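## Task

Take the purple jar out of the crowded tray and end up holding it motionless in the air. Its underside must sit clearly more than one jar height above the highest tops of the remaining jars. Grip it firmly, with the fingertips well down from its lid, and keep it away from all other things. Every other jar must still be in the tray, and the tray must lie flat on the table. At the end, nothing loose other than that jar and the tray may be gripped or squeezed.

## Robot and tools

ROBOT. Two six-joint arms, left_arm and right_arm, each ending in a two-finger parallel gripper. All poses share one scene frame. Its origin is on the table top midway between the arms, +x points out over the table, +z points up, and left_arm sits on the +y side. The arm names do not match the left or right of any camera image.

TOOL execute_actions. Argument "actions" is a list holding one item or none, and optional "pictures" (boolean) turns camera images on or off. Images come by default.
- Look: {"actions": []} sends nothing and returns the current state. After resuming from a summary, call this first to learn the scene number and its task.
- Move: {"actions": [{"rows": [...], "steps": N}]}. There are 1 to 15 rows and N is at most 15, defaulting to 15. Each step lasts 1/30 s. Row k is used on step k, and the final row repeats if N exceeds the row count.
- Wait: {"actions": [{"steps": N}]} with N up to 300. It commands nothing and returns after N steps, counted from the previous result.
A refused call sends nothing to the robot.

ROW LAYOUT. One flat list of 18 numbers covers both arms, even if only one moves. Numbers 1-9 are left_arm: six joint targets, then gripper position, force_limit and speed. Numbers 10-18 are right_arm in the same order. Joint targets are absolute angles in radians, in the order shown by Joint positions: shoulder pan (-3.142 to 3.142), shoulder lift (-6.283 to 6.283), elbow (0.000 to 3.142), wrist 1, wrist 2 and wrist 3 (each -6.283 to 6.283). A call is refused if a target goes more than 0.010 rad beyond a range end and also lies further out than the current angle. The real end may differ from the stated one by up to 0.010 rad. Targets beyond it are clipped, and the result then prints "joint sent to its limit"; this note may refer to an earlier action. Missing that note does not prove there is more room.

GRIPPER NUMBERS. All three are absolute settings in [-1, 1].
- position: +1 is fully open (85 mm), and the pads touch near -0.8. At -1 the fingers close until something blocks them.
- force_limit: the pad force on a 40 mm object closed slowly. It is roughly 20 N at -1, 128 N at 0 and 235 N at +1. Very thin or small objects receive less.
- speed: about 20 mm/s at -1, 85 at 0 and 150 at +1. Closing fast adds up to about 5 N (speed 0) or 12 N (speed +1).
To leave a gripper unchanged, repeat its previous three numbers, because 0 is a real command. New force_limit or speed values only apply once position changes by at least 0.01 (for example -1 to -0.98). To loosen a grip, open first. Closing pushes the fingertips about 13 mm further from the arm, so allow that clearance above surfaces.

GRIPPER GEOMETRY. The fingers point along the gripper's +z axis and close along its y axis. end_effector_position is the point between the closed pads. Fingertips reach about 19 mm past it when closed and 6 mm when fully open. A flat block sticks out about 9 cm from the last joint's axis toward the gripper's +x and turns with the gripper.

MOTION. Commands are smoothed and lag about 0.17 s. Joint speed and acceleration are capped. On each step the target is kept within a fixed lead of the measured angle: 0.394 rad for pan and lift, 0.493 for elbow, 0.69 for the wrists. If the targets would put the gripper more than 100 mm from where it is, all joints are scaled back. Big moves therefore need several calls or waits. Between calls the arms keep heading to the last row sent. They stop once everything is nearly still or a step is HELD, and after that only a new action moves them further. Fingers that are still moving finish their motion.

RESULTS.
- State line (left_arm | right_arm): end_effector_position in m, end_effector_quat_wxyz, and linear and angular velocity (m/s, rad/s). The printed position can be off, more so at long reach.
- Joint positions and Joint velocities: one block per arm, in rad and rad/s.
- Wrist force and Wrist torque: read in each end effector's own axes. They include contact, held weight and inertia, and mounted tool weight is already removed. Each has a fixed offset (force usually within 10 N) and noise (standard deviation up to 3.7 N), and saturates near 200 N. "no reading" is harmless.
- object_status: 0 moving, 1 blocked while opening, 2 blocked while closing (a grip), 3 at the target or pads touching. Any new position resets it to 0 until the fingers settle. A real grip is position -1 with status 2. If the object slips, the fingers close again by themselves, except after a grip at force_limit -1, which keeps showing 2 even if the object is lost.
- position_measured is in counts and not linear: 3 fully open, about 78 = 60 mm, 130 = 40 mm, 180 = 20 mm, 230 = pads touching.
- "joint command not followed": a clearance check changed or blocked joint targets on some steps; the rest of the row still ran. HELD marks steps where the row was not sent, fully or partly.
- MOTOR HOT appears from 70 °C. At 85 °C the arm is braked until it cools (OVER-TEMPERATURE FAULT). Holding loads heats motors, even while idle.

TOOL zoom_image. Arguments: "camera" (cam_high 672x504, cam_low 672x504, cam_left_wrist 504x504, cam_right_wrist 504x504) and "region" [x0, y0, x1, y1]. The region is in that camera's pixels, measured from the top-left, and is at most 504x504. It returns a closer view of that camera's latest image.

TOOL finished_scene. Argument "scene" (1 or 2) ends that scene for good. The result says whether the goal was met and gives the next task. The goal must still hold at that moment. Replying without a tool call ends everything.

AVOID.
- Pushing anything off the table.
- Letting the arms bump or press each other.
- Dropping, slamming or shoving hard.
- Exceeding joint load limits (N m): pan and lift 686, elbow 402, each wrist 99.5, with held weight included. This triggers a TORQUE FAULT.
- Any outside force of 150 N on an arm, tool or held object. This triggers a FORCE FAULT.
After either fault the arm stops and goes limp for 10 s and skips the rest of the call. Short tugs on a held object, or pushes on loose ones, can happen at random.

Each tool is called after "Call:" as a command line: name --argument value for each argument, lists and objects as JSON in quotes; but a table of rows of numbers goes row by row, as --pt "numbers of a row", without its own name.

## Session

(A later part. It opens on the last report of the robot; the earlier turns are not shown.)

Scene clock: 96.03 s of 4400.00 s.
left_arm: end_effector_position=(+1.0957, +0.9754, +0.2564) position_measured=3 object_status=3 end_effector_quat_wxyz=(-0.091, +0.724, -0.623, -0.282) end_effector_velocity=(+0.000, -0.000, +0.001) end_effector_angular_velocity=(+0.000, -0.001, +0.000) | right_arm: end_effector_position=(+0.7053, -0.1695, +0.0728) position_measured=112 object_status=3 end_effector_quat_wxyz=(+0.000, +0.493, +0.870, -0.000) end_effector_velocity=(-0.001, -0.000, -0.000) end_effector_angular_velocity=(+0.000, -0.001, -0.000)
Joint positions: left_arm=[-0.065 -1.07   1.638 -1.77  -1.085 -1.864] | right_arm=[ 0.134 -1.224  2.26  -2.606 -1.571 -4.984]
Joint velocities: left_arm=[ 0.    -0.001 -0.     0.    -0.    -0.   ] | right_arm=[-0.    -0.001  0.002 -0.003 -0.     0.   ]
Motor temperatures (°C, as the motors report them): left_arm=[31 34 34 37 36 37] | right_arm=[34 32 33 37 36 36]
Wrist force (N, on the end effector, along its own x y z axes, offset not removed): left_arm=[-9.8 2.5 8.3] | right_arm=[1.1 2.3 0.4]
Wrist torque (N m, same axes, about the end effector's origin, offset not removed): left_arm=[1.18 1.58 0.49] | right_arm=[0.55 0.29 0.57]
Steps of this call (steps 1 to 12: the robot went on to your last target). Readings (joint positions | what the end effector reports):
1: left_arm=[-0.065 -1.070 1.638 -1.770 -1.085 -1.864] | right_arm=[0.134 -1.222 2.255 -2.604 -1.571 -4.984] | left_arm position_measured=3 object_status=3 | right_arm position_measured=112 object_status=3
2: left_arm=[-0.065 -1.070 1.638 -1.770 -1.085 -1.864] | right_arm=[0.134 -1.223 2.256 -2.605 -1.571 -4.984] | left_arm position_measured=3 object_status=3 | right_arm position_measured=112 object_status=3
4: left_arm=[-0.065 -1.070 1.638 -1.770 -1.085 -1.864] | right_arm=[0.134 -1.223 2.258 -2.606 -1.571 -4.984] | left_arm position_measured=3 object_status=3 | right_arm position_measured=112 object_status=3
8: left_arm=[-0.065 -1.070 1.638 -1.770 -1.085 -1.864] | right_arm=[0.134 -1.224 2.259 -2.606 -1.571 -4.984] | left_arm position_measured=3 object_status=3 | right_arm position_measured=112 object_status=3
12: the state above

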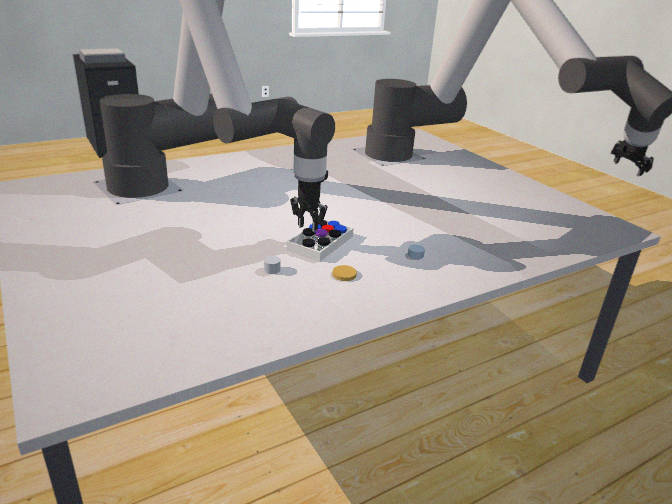

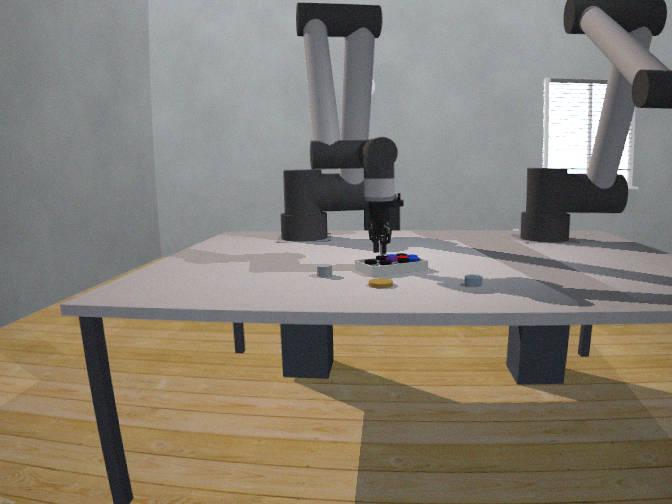

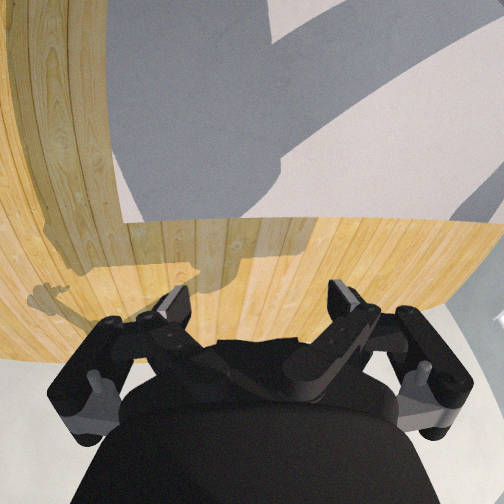

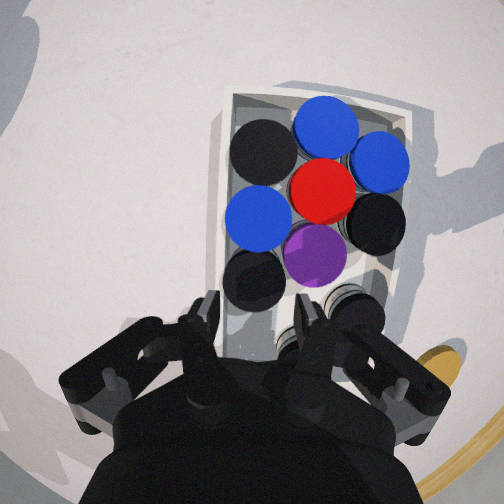

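Call:
execute_actions --actions '[{"rows":[[-0.065,-1.07,1.638,-1.77,-1.085,-1.864,1,0,0,0.1331,-1.2264,2.2639,-2.6083,-1.571,-4.984,0.14,-0.5,0],[-0.065,-1.07,1.638,-1.77,-1.085,-1.864,1,0,0,0.1331,-1.2264,2.2639,-2.6083,-1.571,-4.984,0.14,-0.5,0],[-0.065,-1.07,1.638,-1.77,-1.085,-1.864,1,0,0,0.1331,-1.2061,2.2696,-2.6343,-1.571,-4.984,0.14,-0.5,0]],"steps":14}]' --pictures false

Call:
execute_actions --actions '[{"rows":[[-0.065,-1.07,1.638,-1.77,-1.085,-1.864,1,0,0,0.1437,-1.2061,2.2696,-2.6343,-1.571,-4.775,0.14,-0.5,0]],"steps":14}]' --pictures false

Call:
execute_actions --actions '[{"rows":[[-0.065,-1.07,1.638,-1.77,-1.085,-1.864,1,0,0,0.1437,-1.2061,2.2696,-2.6343,-1.571,-4.775,-1,-0.5,-0.5]],"steps":13}]' --pictures false

Call:
execute_actions --actions '[{"rows":[[-0.065,-1.07,1.638,-1.77,-1.085,-1.864,1,0,0,0.1437,-1.2113,2.2681,-2.6276,-1.571,-4.775,-1,-0.5,-0.5]],"steps":8}]' --pictures false

Call:
execute_actions --actions '[{"rows":[[-0.065,-1.07,1.638,-1.77,-1.085,-1.864,1,0,0,0.125,-1.2105,2.2667,-2.627,-1.571,-4.84,-1,-0.5,-0.5],[-0.065,-1.07,1.638,-1.77,-1.085,-1.864,1,0,0,0.125,-1.2105,2.2667,-2.627,-1.571,-4.84,-1,-0.5,-0.5],[-0.065,-1.07,1.638,-1.77,-1.085,-1.864,1,0,0,0.125,-1.2105,2.2667,-2.627,-1.571,-4.84,-1,-0.5,-0.5],[-0.065,-1.07,1.638,-1.77,-1.085,-1.864,1,0,0,0.1063,-1.2098,2.2653,-2.6263,-1.571,-5.01,-1,-0.5,-0.5]]}]' --pictures false

Call:
execute_actions --actions '[{"rows":[[-0.065,-1.07,1.638,-1.77,-1.085,-1.864,1,0,0,0.1063,-1.2061,2.2663,-2.631,-1.571,-5.01,-1,-0.5,-0.5]],"steps":8}]' --pictures false

Call:
execute_actions --actions '[{"rows":[[-0.065,-1.07,1.638,-1.77,-1.085,-1.864,1,0,0,0.1063,-1.2061,2.2663,-2.631,-1.571,-5.01,0.14,-0.5,0]],"steps":7}]' --pictures false

Call:
execute_actions --actions '[{"rows":[[-0.065,-1.07,1.638,-1.77,-1.085,-1.864,1,0,0,0.1063,-1.2284,2.26,-2.6024,-1.571,-5.01,0.14,-0.5,0]],"steps":10}]' --pictures false

Call:
execute_actions --actions '[{"rows":[[-0.065,-1.07,1.638,-1.77,-1.085,-1.864,1,0,0,0.1659,-1.1958,2.2058,-2.5808,-1.571,-4.951,0.14,-0.5,0]]}]' --pictures false

Call:
execute_actions --actions '[{"steps":8}]'

Call:
zoom_image --camera "cam_high" --region '[280, 200, 365, 265]'

Scene clock: 115.10 s of 4400.00 s.
left_arm: end_effector_position=(+1.0957, +0.9754, +0.2564) position_measured=3 object_status=3 end_effector_quat_wxyz=(-0.091, +0.724, -0.623, -0.282) end_effector_velocity=(+0.002, -0.000, +0.001) end_effector_angular_velocity=(-0.000, -0.002, -0.000) | right_arm: end_effector_position=(+0.7029, -0.1707, +0.0584) position_measured=112 object_status=3 end_effector_quat_wxyz=(+0.000, +0.494, +0.870, -0.000) end_effector_velocity=(-0.001, -0.000, -0.009) end_effector_angular_velocity=(+0.001, +0.001, -0.000)
Joint positions: left_arm=[-0.065 -1.07   1.638 -1.77  -1.085 -1.864] | right_arm=[ 0.133 -1.208  2.269 -2.632 -1.571 -4.984]
Joint velocities: left_arm=[-0.     0.    -0.002 -0.    -0.     0.   ] | right_arm=[-0.     0.011  0.005 -0.016  0.001 -0.   ]
Motor temperatures (°C, as the motors report them): left_arm=[31 34 34 37 36 37] | right_arm=[34 32 33 37 36 36]
Wrist force (N, on the end effector, along its own x y z axes, offset not removed): left_arm=[-12.1 2.5 1.9] | right_arm=[0.7 0.7 -0.6]
Wrist torque (N m, same axes, about the end effector's origin, offset not removed): left_arm=[1.15 1.86 0.50] | right_arm=[0.25 0.40 0.54]
Steps of this call (steps 1 to 15: the robot went on to your last target; steps 16 to 90: nothing new was sent; then 15.60 s passed at rest; steps 91 to 104: all 14 steps of this action). Readings (joint positions | what the end effector reports):
91: left_arm=[-0.065 -1.070 1.638 -1.770 -1.085 -1.864] | right_arm=[0.134 -1.225 2.260 -2.607 -1.571 -4.984] | left_arm position_measured=3 object_status=3 | right_arm position_measured=112 object_status=3
92: left_arm=[-0.065 -1.070 1.638 -1.770 -1.085 -1.864] | right_arm=[0.134 -1.225 2.261 -2.607 -1.571 -4.984] | left_arm position_measured=3 object_status=3 | right_arm position_measured=112 object_status=3
94: left_arm=[-0.065 -1.070 1.638 -1.770 -1.085 -1.864] | right_arm=[0.134 -1.224 2.262 -2.609 -1.571 -4.984] | left_arm position_measured=3 object_status=3 | right_arm position_measured=112 object_status=3
98: left_arm=[-0.065 -1.070 1.638 -1.770 -1.085 -1.864] | right_arm=[0.133 -1.213 2.267 -2.625 -1.571 -4.984] | left_arm position_measured=3 object_status=3 | right_arm position_measured=112 object_status=3
104: the state above

Scene clock: 115.57 s of 4400.00 s.
left_arm: end_effector_position=(+1.0957, +0.9754, +0.2564) position_measured=3 object_status=3 end_effector_quat_wxyz=(-0.091, +0.724, -0.623, -0.282) end_effector_velocity=(-0.000, -0.000, -0.000) end_effector_angular_velocity=(-0.000, -0.000, +0.000) | right_arm: end_effector_position=(+0.6987, -0.1634, +0.0573) position_measured=112 object_status=3 end_effector_quat_wxyz=(+0.000, +0.572, +0.820, -0.000) end_effector_velocity=(-0.001, +0.003, -0.000) end_effector_angular_velocity=(+0.000, +0.000, -0.092)
Joint positions: left_arm=[-0.065 -1.07   1.638 -1.77  -1.085 -1.864] | right_arm=[ 0.143 -1.206  2.27  -2.634 -1.571 -4.787]
Joint velocities: left_arm=[-0. -0.  0. -0. -0. -0.] | right_arm=[ 0.004  0.    -0.001  0.     0.     0.095]
Motor temperatures (°C, as the motors report them): left_arm=[31 34 34 37 36 37] | right_arm=[34 32 33 37 36 36]
Wrist force (N, on the end effector, along its own x y z axes, offset not removed): left_arm=[-10.6 3.9 3.7] | right_arm=[0.9 2.6 3.2]
Wrist torque (N m, same axes, about the end effector's origin, offset not removed): left_arm=[1.54 1.76 0.37] | right_arm=[0.70 0.28 0.48]
Steps of this call (steps 1 to 14: all 14 steps of this action). Readings (joint positions | what the end effector reports):
1: left_arm=[-0.065 -1.070 1.638 -1.770 -1.085 -1.864] | right_arm=[0.133 -1.207 2.269 -2.633 -1.571 -4.984] | left_arm position_measured=3 object_status=3 | right_arm position_measured=112 object_status=3
2: left_arm=[-0.065 -1.070 1.638 -1.770 -1.085 -1.864] | right_arm=[0.134 -1.207 2.269 -2.633 -1.571 -4.982] | left_arm position_measured=3 object_status=3 | right_arm position_measured=112 object_status=3
4: left_arm=[-0.065 -1.070 1.638 -1.770 -1.085 -1.864] | right_arm=[0.137 -1.207 2.269 -2.634 -1.571 -4.940] | left_arm position_measured=3 object_status=3 | right_arm position_measured=112 object_status=3
8: left_arm=[-0.065 -1.070 1.638 -1.770 -1.085 -1.864] | right_arm=[0.141 -1.206 2.270 -2.634 -1.571 -4.834] | left_arm position_measured=3 object_status=3 | right_arm position_measured=112 object_status=3
14: the state above

Scene clock: 116.00 s of 4400.00 s.
left_arm: end_effector_position=(+1.0957, +0.9754, +0.2564) position_measured=3 object_status=3 end_effector_quat_wxyz=(-0.091, +0.724, -0.623, -0.282) end_effector_velocity=(+0.000, -0.000, +0.000) end_effector_angular_velocity=(-0.000, -0.001, +0.000) | right_arm: end_effector_position=(+0.6985, -0.1630, +0.0572) position_measured=135 object_status=0 end_effector_quat_wxyz=(+0.000, +0.577, +0.817, -0.000) end_effector_velocity=(-0.000, +0.001, -0.000) end_effector_angular_velocity=(+0.002, +0.001, -0.005)
Joint positions: left_arm=[-0.065 -1.07   1.638 -1.77  -1.085 -1.864] | right_arm=[ 0.144 -1.206  2.27  -2.634 -1.571 -4.775]
Joint velocities: left_arm=[-0. -0.  0. -0. -0. -0.] | right_arm=[-0.    -0.    -0.     0.001  0.002  0.005]
Motor temperatures (°C, as the motors report them): left_arm=[31 34 34 37 36 37] | right_arm=[34 32 33 37 36 36]
Wrist force (N, on the end effector, along its own x y z axes, offset not removed): left_arm=[-10.7 4.4 2.3] | right_arm=[-1.9 -0.7 -35.4]
Wrist torque (N m, same axes, about the end effector's origin, offset not removed): left_arm=[1.47 1.75 0.39] | right_arm=[1.30 0.36 0.49]
Steps of this call (steps 1 to 13: all 13 steps of this action). Readings (joint positions | what the end effector reports):
1: left_arm=[-0.065 -1.070 1.638 -1.770 -1.085 -1.864] | right_arm=[0.143 -1.206 2.270 -2.634 -1.571 -4.784] | left_arm position_measured=3 object_status=3 | right_arm position_measured=112 object_status=0
2: left_arm=[-0.065 -1.070 1.638 -1.770 -1.085 -1.864] | right_arm=[0.143 -1.206 2.270 -2.634 -1.571 -4.782] | left_arm position_measured=3 object_status=3 | right_arm position_measured=112 object_status=0
4: left_arm=[-0.065 -1.070 1.638 -1.770 -1.085 -1.864] | right_arm=[0.144 -1.206 2.270 -2.634 -1.571 -4.779] | left_arm position_measured=3 object_status=3 | right_arm position_measured=116 object_status=0
8: left_arm=[-0.065 -1.070 1.638 -1.770 -1.085 -1.864] | right_arm=[0.144 -1.206 2.270 -2.634 -1.571 -4.776] | left_arm position_measured=3 object_status=3 | right_arm position_measured=132 object_status=0
13: the state above

Scene clock: 116.27 s of 4400.00 s.
left_arm: end_effector_position=(+1.0957, +0.9754, +0.2564) position_measured=3 object_status=3 end_effector_quat_wxyz=(-0.091, +0.724, -0.623, -0.282) end_effector_velocity=(+0.000, +0.000, +0.000) end_effector_angular_velocity=(+0.000, -0.001, +0.000) | right_arm: end_effector_position=(+0.6983, -0.1630, +0.0601) position_measured=136 object_status=2 end_effector_quat_wxyz=(-0.000, +0.577, +0.817, -0.000) end_effector_velocity=(+0.000, -0.000, +0.007) end_effector_angular_velocity=(-0.001, +0.001, +0.001)
Joint positions: left_arm=[-0.065 -1.07   1.638 -1.77  -1.085 -1.864] | right_arm=[ 0.144 -1.21   2.269 -2.629 -1.571 -4.775]
Joint velocities: left_arm=[ 0. -0. -0. -0.  0. -0.] | right_arm=[ 0.    -0.009 -0.003  0.013 -0.    -0.001]
Motor temperatures (°C, as the motors report them): left_arm=[31 34 34 37 36 37] | right_arm=[34 32 33 37 36 36]
Wrist force (N, on the end effector, along its own x y z axes, offset not removed): left_arm=[-8.2 4.5 2.3] | right_arm=[0.5 1.7 0.8]
Wrist torque (N m, same axes, about the end effector's origin, offset not removed): left_arm=[1.64 1.20 0.40] | right_arm=[0.42 0.12 0.62]
Steps of this call (steps 1 to 8: all 8 steps of this action). Readings (joint positions | what the end effector reports):
1: left_arm=[-0.065 -1.070 1.638 -1.770 -1.085 -1.864] | right_arm=[0.144 -1.206 2.270 -2.634 -1.571 -4.775] | left_arm position_measured=3 object_status=3 | right_arm position_measured=135 object_status=0
2: left_arm=[-0.065 -1.070 1.638 -1.770 -1.085 -1.864] | right_arm=[0.144 -1.206 2.270 -2.634 -1.571 -4.775] | left_arm position_measured=3 object_status=3 | right_arm position_measured=135 object_status=2
4: left_arm=[-0.065 -1.070 1.638 -1.770 -1.085 -1.864] | right_arm=[0.144 -1.208 2.269 -2.632 -1.571 -4.775] | left_arm position_measured=3 object_status=3 | right_arm position_measured=136 object_status=2
8: the state above

Scene clock: 116.77 s of 4400.00 s.
left_arm: end_effector_position=(+1.0957, +0.9754, +0.2564) position_measured=3 object_status=3 end_effector_quat_wxyz=(-0.091, +0.724, -0.623, -0.282) end_effector_velocity=(-0.002, -0.001, -0.003) end_effector_angular_velocity=(+0.001, +0.004, -0.001) | right_arm: end_effector_position=(+0.7147, -0.1887, +0.0612) position_measured=136 object_status=2 end_effector_quat_wxyz=(+0.000, +0.501, +0.866, -0.000) end_effector_velocity=(+0.007, -0.013, -0.000) end_effector_angular_velocity=(-0.003, +0.000, +0.124)
Joint positions: left_arm=[-0.065 -1.07   1.638 -1.77  -1.085 -1.864] | right_arm=[ 0.108 -1.21   2.265 -2.626 -1.571 -4.992]
Joint velocities: left_arm=[-0.001  0.001  0.004 -0.     0.    -0.   ] | right_arm=[-0.016  0.001 -0.     0.001 -0.002 -0.14 ]
Motor temperatures (°C, as the motors report them): left_arm=[31 34 34 37 36 37] | right_arm=[34 32 33 37 36 36]
Wrist force (N, on the end effector, along its own x y z axes, offset not removed): left_arm=[-9.3 3.8 3.1] | right_arm=[1.4 4.7 3.4]
Wrist torque (N m, same axes, about the end effector's origin, offset not removed): left_arm=[1.52 1.51 0.34] | right_arm=[0.98 0.22 0.67]
Steps of this call (steps 1 to 15: all 15 steps of this action). Readings (joint positions | what the end effector reports):
1: left_arm=[-0.065 -1.070 1.638 -1.770 -1.085 -1.864] | right_arm=[0.144 -1.210 2.269 -2.629 -1.571 -4.775] | left_arm position_measured=3 object_status=3 | right_arm position_measured=136 object_status=2
2: left_arm=[-0.065 -1.070 1.638 -1.770 -1.085 -1.864] | right_arm=[0.143 -1.210 2.268 -2.628 -1.571 -4.777] | left_arm position_measured=3 object_status=3 | right_arm position_measured=136 object_status=2
4: left_arm=[-0.065 -1.070 1.638 -1.770 -1.085 -1.864] | right_arm=[0.136 -1.210 2.268 -2.628 -1.571 -4.798] | left_arm position_measured=3 object_status=3 | right_arm position_measured=136 object_status=2
8: left_arm=[-0.065 -1.070 1.638 -1.770 -1.085 -1.864] | right_arm=[0.119 -1.210 2.266 -2.627 -1.571 -4.897] | left_arm position_measured=3 object_status=3 | right_arm position_measured=136 object_status=2
15: the state above

Scene clock: 117.03 s of 4400.00 s.
left_arm: end_effector_position=(+1.0957, +0.9754, +0.2564) position_measured=3 object_status=3 end_effector_quat_wxyz=(-0.091, +0.724, -0.623, -0.282) end_effector_velocity=(-0.001, -0.001, -0.002) end_effector_angular_velocity=(-0.000, +0.002, -0.001) | right_arm: end_effector_position=(+0.7156, -0.1900, +0.0591) position_measured=136 object_status=2 end_effector_quat_wxyz=(+0.000, +0.495, +0.869, -0.000) end_effector_velocity=(+0.000, -0.002, -0.005) end_effector_angular_velocity=(+0.000, +0.001, +0.016)
Joint positions: left_arm=[-0.065 -1.07   1.638 -1.77  -1.085 -1.864] | right_arm=[ 0.107 -1.207  2.266 -2.63  -1.571 -5.008]
Joint velocities: left_arm=[-0.001  0.001  0.002 -0.    -0.    -0.   ] | right_arm=[-0.002  0.006  0.003 -0.009  0.    -0.018]
Motor temperatures (°C, as the motors report them): left_arm=[31 34 34 37 36 37] | right_arm=[34 32 33 37 36 36]
Wrist force (N, on the end effector, along its own x y z axes, offset not removed): left_arm=[-12.0 1.2 -0.8] | right_arm=[0.7 0.6 1.6]
Wrist torque (N m, same axes, about the end effector's origin, offset not removed): left_arm=[1.04 1.91 0.23] | right_arm=[0.29 0.40 0.46]
Steps of this call (steps 1 to 8: all 8 steps of this action). Readings (joint positions | what the end effector reports):
1: left_arm=[-0.065 -1.070 1.638 -1.770 -1.085 -1.864] | right_arm=[0.108 -1.210 2.265 -2.626 -1.571 -4.996] | left_arm position_measured=3 object_status=3 | right_arm position_measured=136 object_status=2
2: left_arm=[-0.065 -1.070 1.638 -1.770 -1.085 -1.864] | right_arm=[0.108 -1.210 2.265 -2.627 -1.571 -4.999] | left_arm position_measured=3 object_status=3 | right_arm position_measured=136 object_status=2
4: left_arm=[-0.065 -1.070 1.638 -1.770 -1.085 -1.864] | right_arm=[0.107 -1.208 2.266 -2.628 -1.571 -5.004] | left_arm position_measured=3 object_status=3 | right_arm position_measured=136 object_status=2
8: the state above

Scene clock: 117.27 s of 4400.00 s.
left_arm: end_effector_position=(+1.0957, +0.9754, +0.2564) position_measured=3 object_status=3 end_effector_quat_wxyz=(-0.091, +0.724, -0.623, -0.282) end_effector_velocity=(-0.000, -0.000, -0.001) end_effector_angular_velocity=(-0.000, +0.000, +0.000) | right_arm: end_effector_position=(+0.7156, -0.1902, +0.0585) position_measured=115 object_status=0 end_effector_quat_wxyz=(+0.000, +0.494, +0.869, -0.000) end_effector_velocity=(-0.000, -0.000, -0.001) end_effector_angular_velocity=(+0.000, +0.000, +0.003)
Joint positions: left_arm=[-0.065 -1.07   1.638 -1.77  -1.085 -1.864] | right_arm=[ 0.106 -1.206  2.266 -2.631 -1.571 -5.01 ]
Joint velocities: left_arm=[-0.    -0.     0.001 -0.001 -0.    -0.   ] | right_arm=[-0.     0.001  0.    -0.001  0.    -0.003]
Motor temperatures (°C, as the motors report them): left_arm=[31 34 34 37 36 37] | right_arm=[34 32 33 37 36 36]
Wrist force (N, on the end effector, along its own x y z axes, offset not removed): left_arm=[-7.3 0.1 3.4] | right_arm=[-1.4 2.9 1.3]
Wrist torque (N m, same axes, about the end effector's origin, offset not removed): left_arm=[0.87 1.08 0.38] | right_arm=[0.64 0.73 0.60]
Steps of this call (steps 1 to 7: all 7 steps of this action). Readings (joint positions | what the end effector reports):
1: left_arm=[-0.065 -1.070 1.638 -1.770 -1.085 -1.864] | right_arm=[0.107 -1.207 2.266 -2.630 -1.571 -5.008] | left_arm position_measured=3 object_status=3 | right_arm position_measured=136 object_status=0
2: left_arm=[-0.065 -1.070 1.638 -1.770 -1.085 -1.864] | right_arm=[0.106 -1.207 2.266 -2.630 -1.571 -5.009] | left_arm position_measured=3 object_status=3 | right_arm position_measured=136 object_status=0
4: left_arm=[-0.065 -1.070 1.638 -1.770 -1.085 -1.864] | right_arm=[0.106 -1.206 2.266 -2.631 -1.571 -5.009] | left_arm position_measured=3 object_status=3 | right_arm position_measured=129 object_status=0
7: the state above

Scene clock: 117.60 s of 4400.00 s.
left_arm: end_effector_position=(+1.0957, +0.9754, +0.2564) position_measured=3 object_status=3 end_effector_quat_wxyz=(-0.091, +0.724, -0.623, -0.282) end_effector_velocity=(-0.000, -0.000, -0.001) end_effector_angular_velocity=(+0.000, +0.001, +0.000) | right_arm: end_effector_position=(+0.7156, -0.1902, +0.0732) position_measured=112 object_status=3 end_effector_quat_wxyz=(+0.000, +0.494, +0.870, -0.000) end_effector_velocity=(+0.001, +0.000, +0.018) end_effector_angular_velocity=(+0.000, -0.001, -0.000)
Joint positions: left_arm=[-0.065 -1.07   1.638 -1.77  -1.085 -1.864] | right_arm=[ 0.106 -1.226  2.261 -2.606 -1.571 -5.01 ]
Joint velocities: left_arm=[-0.     0.     0.001 -0.     0.    -0.001] | right_arm=[-0.    -0.022 -0.008  0.028 -0.    -0.   ]
Motor temperatures (°C, as the motors report them): left_arm=[31 34 34 37 36 37] | right_arm=[34 32 33 37 36 36]
Wrist force (N, on the end effector, along its own x y z axes, offset not removed): left_arm=[-10.6 4.1 -6.3] | right_arm=[0.5 2.6 -1.2]
Wrist torque (N m, same axes, about the end effector's origin, offset not removed): left_arm=[1.56 1.74 0.44] | right_arm=[0.56 0.34 0.53]
Steps of this call (steps 1 to 10: all 10 steps of this action). Readings (joint positions | what the end effector reports):
1: left_arm=[-0.065 -1.070 1.638 -1.770 -1.085 -1.864] | right_arm=[0.106 -1.206 2.266 -2.631 -1.571 -5.010] | left_arm position_measured=3 object_status=3 | right_arm position_measured=113 object_status=0
2: left_arm=[-0.065 -1.070 1.638 -1.770 -1.085 -1.864] | right_arm=[0.106 -1.207 2.266 -2.629 -1.571 -5.010] | left_arm position_measured=3 object_status=3 | right_arm position_measured=113 object_status=0
4: left_arm=[-0.065 -1.070 1.638 -1.770 -1.085 -1.864] | right_arm=[0.106 -1.215 2.264 -2.620 -1.571 -5.010] | left_arm position_measured=3 object_status=3 | right_arm position_measured=112 object_status=0
8: left_arm=[-0.065 -1.070 1.638 -1.770 -1.085 -1.864] | right_arm=[0.106 -1.224 2.261 -2.609 -1.571 -5.010] | left_arm position_measured=3 object_status=3 | right_arm position_measured=112 object_status=0
10: the state above

Scene clock: 118.10 s of 4400.00 s.
left_arm: end_effector_position=(+1.0957, +0.9754, +0.2564) position_measured=3 object_status=3 end_effector_quat_wxyz=(-0.091, +0.724, -0.623, -0.282) end_effector_velocity=(-0.001, -0.001, -0.001) end_effector_angular_velocity=(-0.001, +0.001, -0.000) | right_arm: end_effector_position=(+0.7286, -0.1365, +0.0739) position_measured=112 object_status=3 end_effector_quat_wxyz=(+0.000, +0.494, +0.870, -0.000) end_effector_velocity=(+0.004, +0.016, +0.000) end_effector_angular_velocity=(+0.000, -0.002, +0.001)
Joint positions: left_arm=[-0.065 -1.07   1.638 -1.77  -1.085 -1.864] | right_arm=[ 0.164 -1.197  2.208 -2.582 -1.571 -4.953]
Joint velocities: left_arm=[-0.    -0.     0.001  0.    -0.001  0.   ] | right_arm=[ 0.017  0.008 -0.016  0.006 -0.     0.016]
Motor temperatures (°C, as the motors report them): left_arm=[31 34 34 37 36 37] | right_arm=[34 32 33 37 36 36]
Wrist force (N, on the end effector, along its own x y z axes, offset not removed): left_arm=[-7.2 0.6 2.5] | right_arm=[1.4 2.1 0.2]
Wrist torque (N m, same axes, about the end effector's origin, offset not removed): left_arm=[0.70 1.12 0.53] | right_arm=[0.43 0.23 0.57]
Steps of this call (steps 1 to 15: all 15 steps of this action). Readings (joint positions | what the end effector reports):
1: left_arm=[-0.065 -1.070 1.638 -1.770 -1.085 -1.864] | right_arm=[0.106 -1.226 2.261 -2.605 -1.571 -5.010] | left_arm position_measured=3 object_status=3 | right_arm position_measured=112 object_status=3
2: left_arm=[-0.065 -1.070 1.638 -1.770 -1.085 -1.864] | right_arm=[0.109 -1.225 2.258 -2.603 -1.571 -5.008] | left_arm position_measured=3 object_status=3 | right_arm position_measured=112 object_status=3
4: left_arm=[-0.065 -1.070 1.638 -1.770 -1.085 -1.864] | right_arm=[0.128 -1.215 2.241 -2.595 -1.571 -4.989] | left_arm position_measured=3 object_status=3 | right_arm position_measured=112 object_status=3
8: left_arm=[-0.065 -1.070 1.638 -1.770 -1.085 -1.864] | right_arm=[0.152 -1.203 2.218 -2.586 -1.571 -4.964] | left_arm position_measured=3 object_status=3 | right_arm position_measured=112 object_status=3
15: the state above

Scene clock: 118.37 s of 4400.00 s.
left_arm: end_effector_position=(+1.0957, +0.9754, +0.2564) position_measured=3 object_status=3 end_effector_quat_wxyz=(-0.091, +0.724, -0.623, -0.282) end_effector_velocity=(+0.001, -0.001, +0.001) end_effector_angular_velocity=(-0.000, -0.002, -0.001) | right_arm: end_effector_position=(+0.7289, -0.1347, +0.0738) position_measured=112 object_status=3 end_effector_quat_wxyz=(+0.000, +0.494, +0.870, -0.000) end_effector_velocity=(-0.001, +0.001, -0.001) end_effector_angular_velocity=(-0.002, +0.001, +0.001)
Joint positions: left_arm=[-0.065 -1.07   1.638 -1.77  -1.085 -1.864] | right_arm=[ 0.166 -1.196  2.206 -2.581 -1.571 -4.951]
Joint velocities: left_arm=[-0.001 -0.    -0.001  0.    -0.     0.   ] | right_arm=[ 0.002  0.001 -0.     0.    -0.002  0.001]
Motor temperatures (°C, as the motors report them): left_arm=[31 34 34 37 36 37] | right_arm=[34 32 33 37 36 36]
Wrist force (N, on the end effector, along its own x y z axes, offset not removed): left_arm=[-11.0 3.2 3.9] | right_arm=[2.8 2.6 -0.3]
Wrist torque (N m, same axes, about the end effector's origin, offset not removed): left_arm=[1.27 1.60 0.56] | right_arm=[0.58 -0.01 0.58]
Steps of this call (steps 1 to 8: the robot went on to your last target). Readings (joint positions | what the end effector reports):
1: left_arm=[-0.065 -1.070 1.638 -1.770 -1.085 -1.864] | right_arm=[0.164 -1.197 2.207 -2.581 -1.571 -4.953] | left_arm position_measured=3 object_status=3 | right_arm position_measured=112 object_status=3
2: left_arm=[-0.065 -1.070 1.638 -1.770 -1.085 -1.864] | right_arm=[0.165 -1.196 2.207 -2.581 -1.571 -4.952] | left_arm position_measured=3 object_status=3 | right_arm position_measured=112 object_status=3
4: left_arm=[-0.065 -1.070 1.638 -1.770 -1.085 -1.864] | right_arm=[0.165 -1.196 2.206 -2.581 -1.571 -4.952] | left_arm position_measured=3 object_status=3 | right_arm position_measured=112 object_status=3
8: the state above

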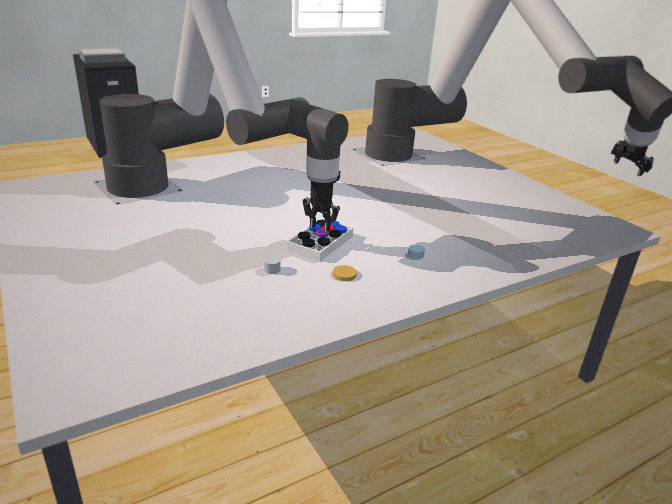

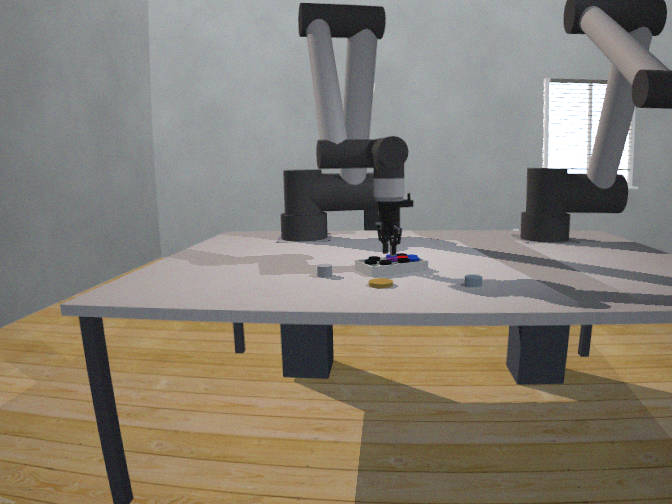

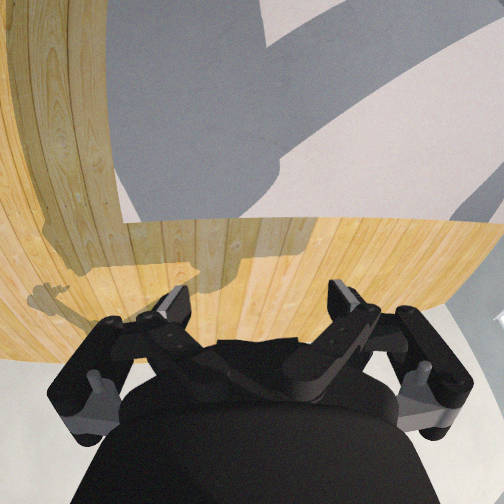

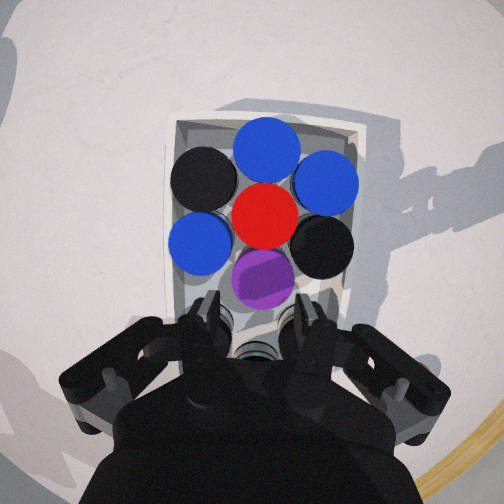

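Region (280, 200, 365, 265) of cam_high's 672x504 image, scaled by 5.929, with more detail than that image has; it fills the top 385 rows of this view, and the rest is white.

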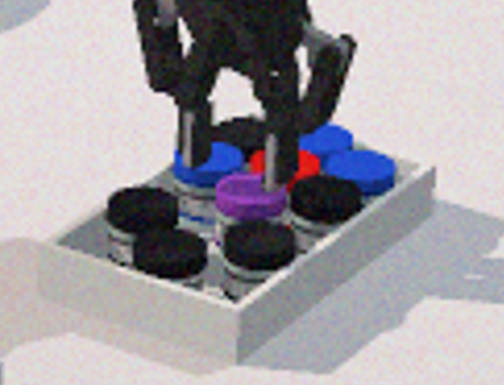

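Call:
execute_actions --actions '[{"rows":[[-0.065,-1.07,1.638,-1.77,-1.085,-1.864,1,0,0,0.1678,-1.1939,2.2022,-2.5791,-1.571,-4.949,0.12,-0.6,0],[-0.065,-1.07,1.638,-1.77,-1.085,-1.864,1,0,0,0.1678,-1.1939,2.2022,-2.5791,-1.571,-4.949,0.12,-0.6,0],[-0.065,-1.07,1.638,-1.77,-1.085,-1.864,1,0,0,0.1678,-1.174,2.2076,-2.6044,-1.571,-4.949,0.12,-0.6,0],[-0.065,-1.07,1.638,-1.77,-1.085,-1.864,1,0,0,0.1678,-1.174,2.2076,-2.6044,-1.571,-4.949,0.12,-0.6,0],[-0.065,-1.07,1.638,-1.77,-1.085,-1.864,1,0,0,0.1678,-1.1539,2.2127,-2.6296,-1.571,-4.949,0.12,-0.6,0]]}]' --pictures false

Call:
execute_actions --actions '[{"rows":[[-0.065,-1.07,1.638,-1.77,-1.085,-1.864,1,0,0,0.1745,-1.1539,2.2127,-2.6296,-1.571,-4.943,0.05,-0.6,0]],"steps":12}]' --pictures false

Call:
execute_actions --actions '[{"rows":[[-0.065,-1.07,1.638,-1.77,-1.085,-1.864,1,0,0,0.1745,-1.1539,2.2127,-2.6296,-1.571,-4.943,-1,-0.7,-0.5]],"steps":10}]' --pictures false

Call:
execute_actions --actions '[{"rows":[[-0.065,-1.07,1.638,-1.77,-1.085,-1.864,1,0,0,0.1745,-1.1564,2.2121,-2.6265,-1.571,-4.943,-1,-0.7,-0.5]],"steps":7}]' --pictures false

Call:
execute_actions --actions '[{"rows":[[-0.065,-1.07,1.638,-1.77,-1.085,-1.864,1,0,0,0.1645,-1.1564,2.2135,-2.6279,-1.571,-4.952,-1,-0.7,-0.5]],"steps":13}]' --pictures false

Call:
execute_actions --actions '[{"rows":[[-0.065,-1.07,1.638,-1.77,-1.085,-1.864,1,0,0,0.1645,-1.1564,2.2135,-2.6279,-1.571,-4.952,0.08,-0.7,0]],"steps":7}]' --pictures false

Call:
execute_actions --actions '[{"rows":[[-0.065,-1.07,1.638,-1.77,-1.085,-1.864,1,0,0,0.173,-1.139,2.2175,-2.6493,-1.571,-4.944,0.08,-0.7,0]]}]'

Scene clock: 133.63 s of 4400.00 s.
left_arm: end_effector_position=(+1.0957, +0.9754, +0.2564) position_measured=3 object_status=3 end_effector_quat_wxyz=(-0.091, +0.724, -0.623, -0.282) end_effector_velocity=(-0.000, -0.000, -0.000) end_effector_angular_velocity=(-0.000, +0.000, +0.000) | right_arm: end_effector_position=(+0.7307, -0.1322, +0.0442) position_measured=114 object_status=3 end_effector_quat_wxyz=(+0.000, +0.494, +0.870, -0.000) end_effector_velocity=(-0.000, +0.001, -0.019) end_effector_angular_velocity=(+0.002, +0.000, -0.000)
Joint positions: left_arm=[-0.065 -1.07   1.638 -1.77  -1.085 -1.864] | right_arm=[ 0.168 -1.157  2.212 -2.626 -1.571 -4.949]
Joint velocities: left_arm=[-0.     0.     0.001 -0.    -0.    -0.   ] | right_arm=[ 0.001  0.025  0.006 -0.031  0.002  0.001]
Motor temperatures (°C, as the motors report them): left_arm=[31 34 34 37 36 37] | right_arm=[34 32 33 37 36 36]
Wrist force (N, on the end effector, along its own x y z axes, offset not removed): left_arm=[-8.3 5.6 4.7] | right_arm=[-1.0 2.4 0.0]
Wrist torque (N m, same axes, about the end effector's origin, offset not removed): left_arm=[1.82 1.25 0.28] | right_arm=[0.53 0.71 0.58]
Steps of this call (steps 1 to 15: the robot went on to your last target; steps 16 to 90: nothing new was sent; then 11.77 s passed at rest; steps 91 to 105: all 15 steps of this action). Readings (joint positions | what the end effector reports):
91: left_arm=[-0.065 -1.070 1.638 -1.770 -1.085 -1.864] | right_arm=[0.166 -1.196 2.206 -2.581 -1.571 -4.951] | left_arm position_measured=3 object_status=3 | right_arm position_measured=112 object_status=0
92: left_arm=[-0.065 -1.070 1.638 -1.770 -1.085 -1.864] | right_arm=[0.166 -1.196 2.206 -2.581 -1.571 -4.951] | left_arm position_measured=3 object_status=3 | right_arm position_measured=112 object_status=0
94: left_arm=[-0.065 -1.070 1.638 -1.770 -1.085 -1.864] | right_arm=[0.167 -1.194 2.205 -2.582 -1.571 -4.950] | left_arm position_measured=3 object_status=3 | right_arm position_measured=113 object_status=0
98: left_arm=[-0.065 -1.070 1.638 -1.770 -1.085 -1.864] | right_arm=[0.167 -1.174 2.208 -2.605 -1.571 -4.949] | left_arm position_measured=3 object_status=3 | right_arm position_measured=114 object_status=0
105: the state above

Scene clock: 134.03 s of 4400.00 s.
left_arm: end_effector_position=(+1.0957, +0.9754, +0.2564) position_measured=3 object_status=3 end_effector_quat_wxyz=(-0.091, +0.724, -0.623, -0.282) end_effector_velocity=(-0.001, -0.000, -0.000) end_effector_angular_velocity=(-0.000, +0.001, +0.000) | right_arm: end_effector_position=(+0.7279, -0.1274, +0.0419) position_measured=123 object_status=0 end_effector_quat_wxyz=(+0.000, +0.493, +0.870, -0.000) end_effector_velocity=(+0.000, +0.003, +0.000) end_effector_angular_velocity=(-0.001, -0.003, +0.001)
Joint positions: left_arm=[-0.065 -1.07   1.638 -1.77  -1.085 -1.864] | right_arm=[ 0.174 -1.154  2.213 -2.629 -1.571 -4.943]
Joint velocities: left_arm=[ 0.    -0.     0.001  0.    -0.     0.   ] | right_arm=[ 0.004  0.001 -0.001 -0.002 -0.001  0.003]
Motor temperatures (°C, as the motors report them): left_arm=[31 34 34 37 36 37] | right_arm=[34 32 33 37 36 36]
Wrist force (N, on the end effector, along its own x y z axes, offset not removed): left_arm=[-7.8 3.8 3.4] | right_arm=[1.0 1.4 -2.5]
Wrist torque (N m, same axes, about the end effector's origin, offset not removed): left_arm=[1.54 1.17 0.21] | right_arm=[0.48 0.22 0.53]
Steps of this call (steps 1 to 12: all 12 steps of this action). Readings (joint positions | what the end effector reports):
1: left_arm=[-0.065 -1.070 1.638 -1.770 -1.085 -1.864] | right_arm=[0.168 -1.156 2.212 -2.627 -1.571 -4.949] | left_arm position_measured=3 object_status=3 | right_arm position_measured=114 object_status=0
2: left_arm=[-0.065 -1.070 1.638 -1.770 -1.085 -1.864] | right_arm=[0.168 -1.156 2.212 -2.627 -1.571 -4.949] | left_arm position_measured=3 object_status=3 | right_arm position_measured=114 object_status=0
4: left_arm=[-0.065 -1.070 1.638 -1.770 -1.085 -1.864] | right_arm=[0.170 -1.155 2.212 -2.628 -1.571 -4.947] | left_arm position_measured=3 object_status=3 | right_arm position_measured=119 object_status=0
8: left_arm=[-0.065 -1.070 1.638 -1.770 -1.085 -1.864] | right_arm=[0.173 -1.154 2.213 -2.629 -1.571 -4.944] | left_arm position_measured=3 object_status=3 | right_arm position_measured=122 object_status=0
12: the state above

Scene clock: 134.37 s of 4400.00 s.
left_arm: end_effector_position=(+1.0957, +0.9754, +0.2564) position_measured=3 object_status=3 end_effector_quat_wxyz=(-0.091, +0.724, -0.623, -0.282) end_effector_velocity=(+0.001, -0.001, +0.001) end_effector_angular_velocity=(-0.000, -0.001, -0.002) | right_arm: end_effector_position=(+0.7278, -0.1271, +0.0418) position_measured=130 object_status=0 end_effector_quat_wxyz=(+0.000, +0.493, +0.870, -0.000) end_effector_velocity=(+0.001, +0.001, +0.001) end_effector_angular_velocity=(+0.001, +0.000, +0.002)
Joint positions: left_arm=[-0.065 -1.07   1.638 -1.77  -1.085 -1.864] | right_arm=[ 0.174 -1.154  2.213 -2.63  -1.571 -4.943]
Joint velocities: left_arm=[-0.001 -0.    -0.001  0.001 -0.     0.001] | right_arm=[ 0.    -0.    -0.002  0.001  0.001 -0.002]
Motor temperatures (°C, as the motors report them): left_arm=[31 34 34 37 36 37] | right_arm=[34 32 33 37 36 36]
Wrist force (N, on the end effector, along its own x y z axes, offset not removed): left_arm=[-10.8 3.5 3.8] | right_arm=[-3.6 -4.7 -22.0]
Wrist torque (N m, same axes, about the end effector's origin, offset not removed): left_arm=[1.50 1.68 0.36] | right_arm=[0.38 0.28 0.54]
Steps of this call (steps 1 to 10: all 10 steps of this action). Readings (joint positions | what the end effector reports):
1: left_arm=[-0.065 -1.070 1.638 -1.770 -1.085 -1.864] | right_arm=[0.174 -1.154 2.213 -2.629 -1.571 -4.943] | left_arm position_measured=3 object_status=3 | right_arm position_measured=123 object_status=0
2: left_arm=[-0.065 -1.070 1.638 -1.770 -1.085 -1.864] | right_arm=[0.174 -1.154 2.213 -2.630 -1.571 -4.943] | left_arm position_measured=3 object_status=3 | right_arm position_measured=123 object_status=0
4: left_arm=[-0.065 -1.070 1.638 -1.770 -1.085 -1.864] | right_arm=[0.174 -1.154 2.213 -2.630 -1.571 -4.943] | left_arm position_measured=3 object_status=3 | right_arm position_measured=127 object_status=0
8: left_arm=[-0.065 -1.070 1.638 -1.770 -1.085 -1.864] | right_arm=[0.174 -1.154 2.213 -2.630 -1.571 -4.943] | left_arm position_measured=3 object_status=3 | right_arm position_measured=130 object_status=0
10: the state above

Scene clock: 134.60 s of 4400.00 s.
left_arm: end_effector_position=(+1.0957, +0.9754, +0.2564) position_measured=3 object_status=3 end_effector_quat_wxyz=(-0.091, +0.724, -0.623, -0.282) end_effector_velocity=(-0.000, +0.000, -0.000) end_effector_angular_velocity=(+0.000, +0.000, +0.000) | right_arm: end_effector_position=(+0.7275, -0.1271, +0.0429) position_measured=130 object_status=2 end_effector_quat_wxyz=(-0.000, +0.493, +0.870, -0.000) end_effector_velocity=(+0.002, +0.000, +0.005) end_effector_angular_velocity=(-0.000, -0.002, +0.000)
Joint positions: left_arm=[-0.065 -1.07   1.638 -1.77  -1.085 -1.864] | right_arm=[ 0.174 -1.156  2.212 -2.627 -1.571 -4.943]
Joint velocities: left_arm=[ 0.  0.  0.  0.  0. -0.] | right_arm=[ 0.    -0.005 -0.004  0.007 -0.001 -0.   ]
Motor temperatures (°C, as the motors report them): left_arm=[31 34 34 37 36 37] | right_arm=[34 32 33 37 36 36]
Wrist force (N, on the end effector, along its own x y z axes, offset not removed): left_arm=[-6.2 6.6 1.6] | right_arm=[-0.4 3.2 2.8]
Wrist torque (N m, same axes, about the end effector's origin, offset not removed): left_arm=[1.98 1.00 0.24] | right_arm=[0.69 0.27 0.59]
Steps of this call (steps 1 to 7: all 7 steps of this action). Readings (joint positions | what the end effector reports):
1: left_arm=[-0.065 -1.070 1.638 -1.770 -1.085 -1.864] | right_arm=[0.174 -1.154 2.213 -2.630 -1.571 -4.943] | left_arm position_measured=3 object_status=3 | right_arm position_measured=130 object_status=2
2: left_arm=[-0.065 -1.070 1.638 -1.770 -1.085 -1.864] | right_arm=[0.174 -1.154 2.213 -2.630 -1.571 -4.943] | left_arm position_measured=3 object_status=3 | right_arm position_measured=130 object_status=2
4: left_arm=[-0.065 -1.070 1.638 -1.770 -1.085 -1.864] | right_arm=[0.174 -1.155 2.213 -2.629 -1.571 -4.943] | left_arm position_measured=3 object_status=3 | right_arm position_measured=130 object_status=2
7: the state above

Scene clock: 135.03 s of 4400.00 s.
left_arm: end_effector_position=(+1.0957, +0.9754, +0.2564) position_measured=3 object_status=3 end_effector_quat_wxyz=(-0.091, +0.724, -0.623, -0.282) end_effector_velocity=(-0.000, +0.000, -0.000) end_effector_angular_velocity=(+0.000, +0.000, +0.001) | right_arm: end_effector_position=(+0.7311, -0.1345, +0.0432) position_measured=130 object_status=2 end_effector_quat_wxyz=(+0.000, +0.494, +0.870, -0.000) end_effector_velocity=(+0.001, -0.004, -0.000) end_effector_angular_velocity=(+0.001, -0.000, +0.000)
Joint positions: left_arm=[-0.065 -1.07   1.638 -1.77  -1.085 -1.864] | right_arm=[ 0.165 -1.156  2.213 -2.628 -1.571 -4.951]
Joint velocities: left_arm=[ 0. -0.  0.  0.  0. -0.] | right_arm=[-0.005 -0.     0.002 -0.002  0.001 -0.005]
Motor temperatures (°C, as the motors report them): left_arm=[31 34 34 37 36 37] | right_arm=[34 32 33 37 36 36]
Wrist force (N, on the end effector, along its own x y z axes, offset not removed): left_arm=[-7.6 5.5 2.5] | right_arm=[3.2 2.3 1.8]
Wrist torque (N m, same axes, about the end effector's origin, offset not removed): left_arm=[1.83 1.15 0.26] | right_arm=[0.52 -0.18 0.60]
Steps of this call (steps 1 to 13: all 13 steps of this action). Readings (joint positions | what the end effector reports):
1: left_arm=[-0.065 -1.070 1.638 -1.770 -1.085 -1.864] | right_arm=[0.175 -1.156 2.212 -2.627 -1.571 -4.943] | left_arm position_measured=3 object_status=3 | right_arm position_measured=130 object_status=2
2: left_arm=[-0.065 -1.070 1.638 -1.770 -1.085 -1.864] | right_arm=[0.174 -1.156 2.212 -2.627 -1.571 -4.943] | left_arm position_measured=3 object_status=3 | right_arm position_measured=130 object_status=2
4: left_arm=[-0.065 -1.070 1.638 -1.770 -1.085 -1.864] | right_arm=[0.171 -1.156 2.213 -2.627 -1.571 -4.946] | left_arm position_measured=3 object_status=3 | right_arm position_measured=130 object_status=2
8: left_arm=[-0.065 -1.070 1.638 -1.770 -1.085 -1.864] | right_arm=[0.167 -1.156 2.213 -2.628 -1.571 -4.950] | left_arm position_measured=3 object_status=3 | right_arm position_measured=130 object_status=2
13: the state above

Scene clock: 135.27 s of 4400.00 s.
left_arm: end_effector_position=(+1.0957, +0.9754, +0.2564) position_measured=3 object_status=3 end_effector_quat_wxyz=(-0.091, +0.724, -0.623, -0.282) end_effector_velocity=(-0.002, -0.000, -0.002) end_effector_angular_velocity=(-0.000, +0.003, -0.001) | right_arm: end_effector_position=(+0.7313, -0.1349, +0.0432) position_measured=119 object_status=0 end_effector_quat_wxyz=(+0.000, +0.494, +0.870, -0.000) end_effector_velocity=(+0.002, -0.000, +0.001) end_effector_angular_velocity=(+0.001, -0.003, -0.001)
Joint positions: left_arm=[-0.065 -1.07   1.638 -1.77  -1.085 -1.864] | right_arm=[ 0.165 -1.156  2.213 -2.628 -1.571 -4.952]
Joint velocities: left_arm=[-0.     0.     0.002 -0.    -0.     0.001] | right_arm=[-0.001 -0.    -0.001 -0.002  0.001  0.   ]
Motor temperatures (°C, as the motors report them): left_arm=[31 34 34 37 36 37] | right_arm=[34 32 33 37 36 36]
Wrist force (N, on the end effector, along its own x y z axes, offset not removed): left_arm=[-10.4 -0.1 1.0] | right_arm=[-0.4 3.8 -1.0]
Wrist torque (N m, same axes, about the end effector's origin, offset not removed): left_arm=[0.70 1.72 0.23] | right_arm=[0.77 0.53 0.48]
Steps of this call (steps 1 to 7: all 7 steps of this action). Readings (joint positions | what the end effector reports):
1: left_arm=[-0.065 -1.070 1.638 -1.770 -1.085 -1.864] | right_arm=[0.165 -1.156 2.213 -2.628 -1.571 -4.952] | left_arm position_measured=3 object_status=3 | right_arm position_measured=130 object_status=0
2: left_arm=[-0.065 -1.070 1.638 -1.770 -1.085 -1.864] | right_arm=[0.165 -1.156 2.213 -2.628 -1.571 -4.952] | left_arm position_measured=3 object_status=3 | right_arm position_measured=130 object_status=0
4: left_arm=[-0.065 -1.070 1.638 -1.770 -1.085 -1.864] | right_arm=[0.165 -1.156 2.213 -2.628 -1.571 -4.952] | left_arm position_measured=3 object_status=3 | right_arm position_measured=124 object_status=0
7: the state above

Scene clock: 135.77 s of 4400.00 s.
left_arm: end_effector_position=(+1.0957, +0.9754, +0.2564) position_measured=3 object_status=3 end_effector_quat_wxyz=(-0.091, +0.724, -0.623, -0.282) end_effector_velocity=(+0.002, +0.000, +0.002) end_effector_angular_velocity=(-0.001, -0.003, +0.001) | right_arm: end_effector_position=(+0.7277, -0.1287, +0.0301) position_measured=119 object_status=3 end_effector_quat_wxyz=(+0.000, +0.494, +0.870, -0.000) end_effector_velocity=(-0.002, +0.003, -0.004) end_effector_angular_velocity=(+0.003, +0.002, +0.002)
Joint positions: left_arm=[-0.065 -1.07   1.638 -1.77  -1.085 -1.864] | right_arm=[ 0.173 -1.14   2.217 -2.649 -1.571 -4.944]
Joint velocities: left_arm=[ 0.    -0.    -0.002 -0.    -0.001 -0.   ] | right_arm=[ 0.003  0.005  0.001 -0.005  0.003  0.   ]
Motor temperatures (°C, as the motors report them): left_arm=[31 34 34 37 36 37] | right_arm=[34 32 33 37 36 36]
Wrist force (N, on the end effector, along its own x y z axes, offset not removed): left_arm=[-10.4 5.9 2.3] | right_arm=[-0.5 2.6 0.3]
Wrist torque (N m, same axes, about the end effector's origin, offset not removed): left_arm=[1.80 1.54 0.32] | right_arm=[0.60 0.65 0.61]
Steps of this call (steps 1 to 15: all 15 steps of this action). Readings (joint positions | what the end effector reports):
1: left_arm=[-0.065 -1.070 1.638 -1.770 -1.085 -1.864] | right_arm=[0.165 -1.156 2.213 -2.628 -1.571 -4.952] | left_arm position_measured=3 object_status=3 | right_arm position_measured=119 object_status=0
2: left_arm=[-0.065 -1.070 1.638 -1.770 -1.085 -1.864] | right_arm=[0.165 -1.155 2.214 -2.629 -1.571 -4.952] | left_arm position_measured=3 object_status=3 | right_arm position_measured=119 object_status=0
4: left_arm=[-0.065 -1.070 1.638 -1.770 -1.085 -1.864] | right_arm=[0.168 -1.150 2.215 -2.636 -1.571 -4.949] | left_arm position_measured=3 object_status=3 | right_arm position_measured=119 object_status=0
8: left_arm=[-0.065 -1.070 1.638 -1.770 -1.085 -1.864] | right_arm=[0.171 -1.143 2.217 -2.645 -1.571 -4.946] | left_arm position_measured=3 object_status=3 | right_arm position_measured=119 object_status=3
15: the state above

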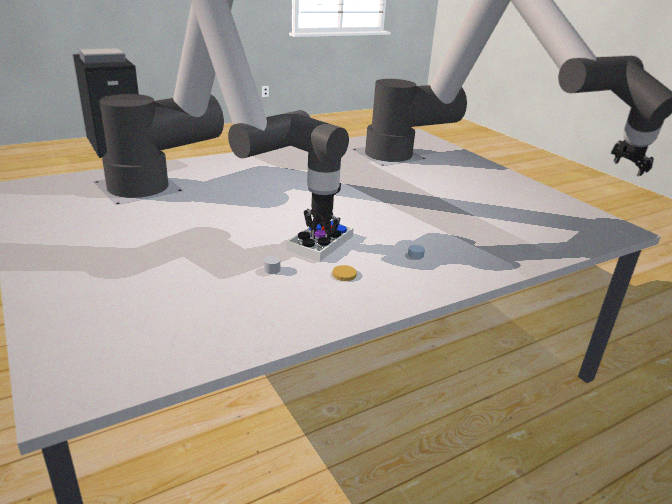

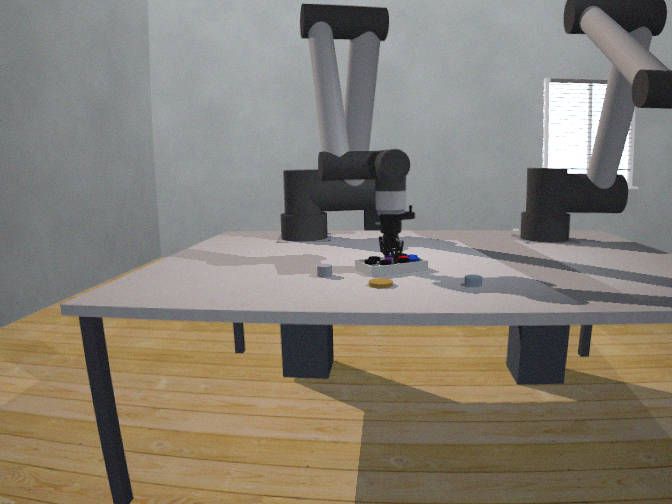

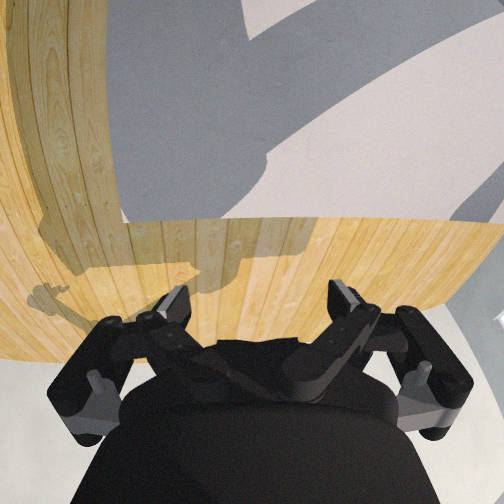

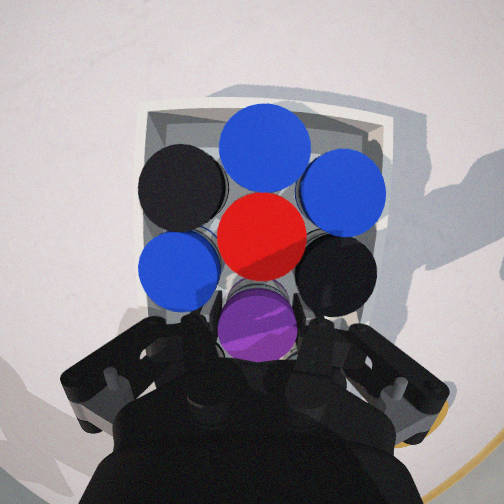

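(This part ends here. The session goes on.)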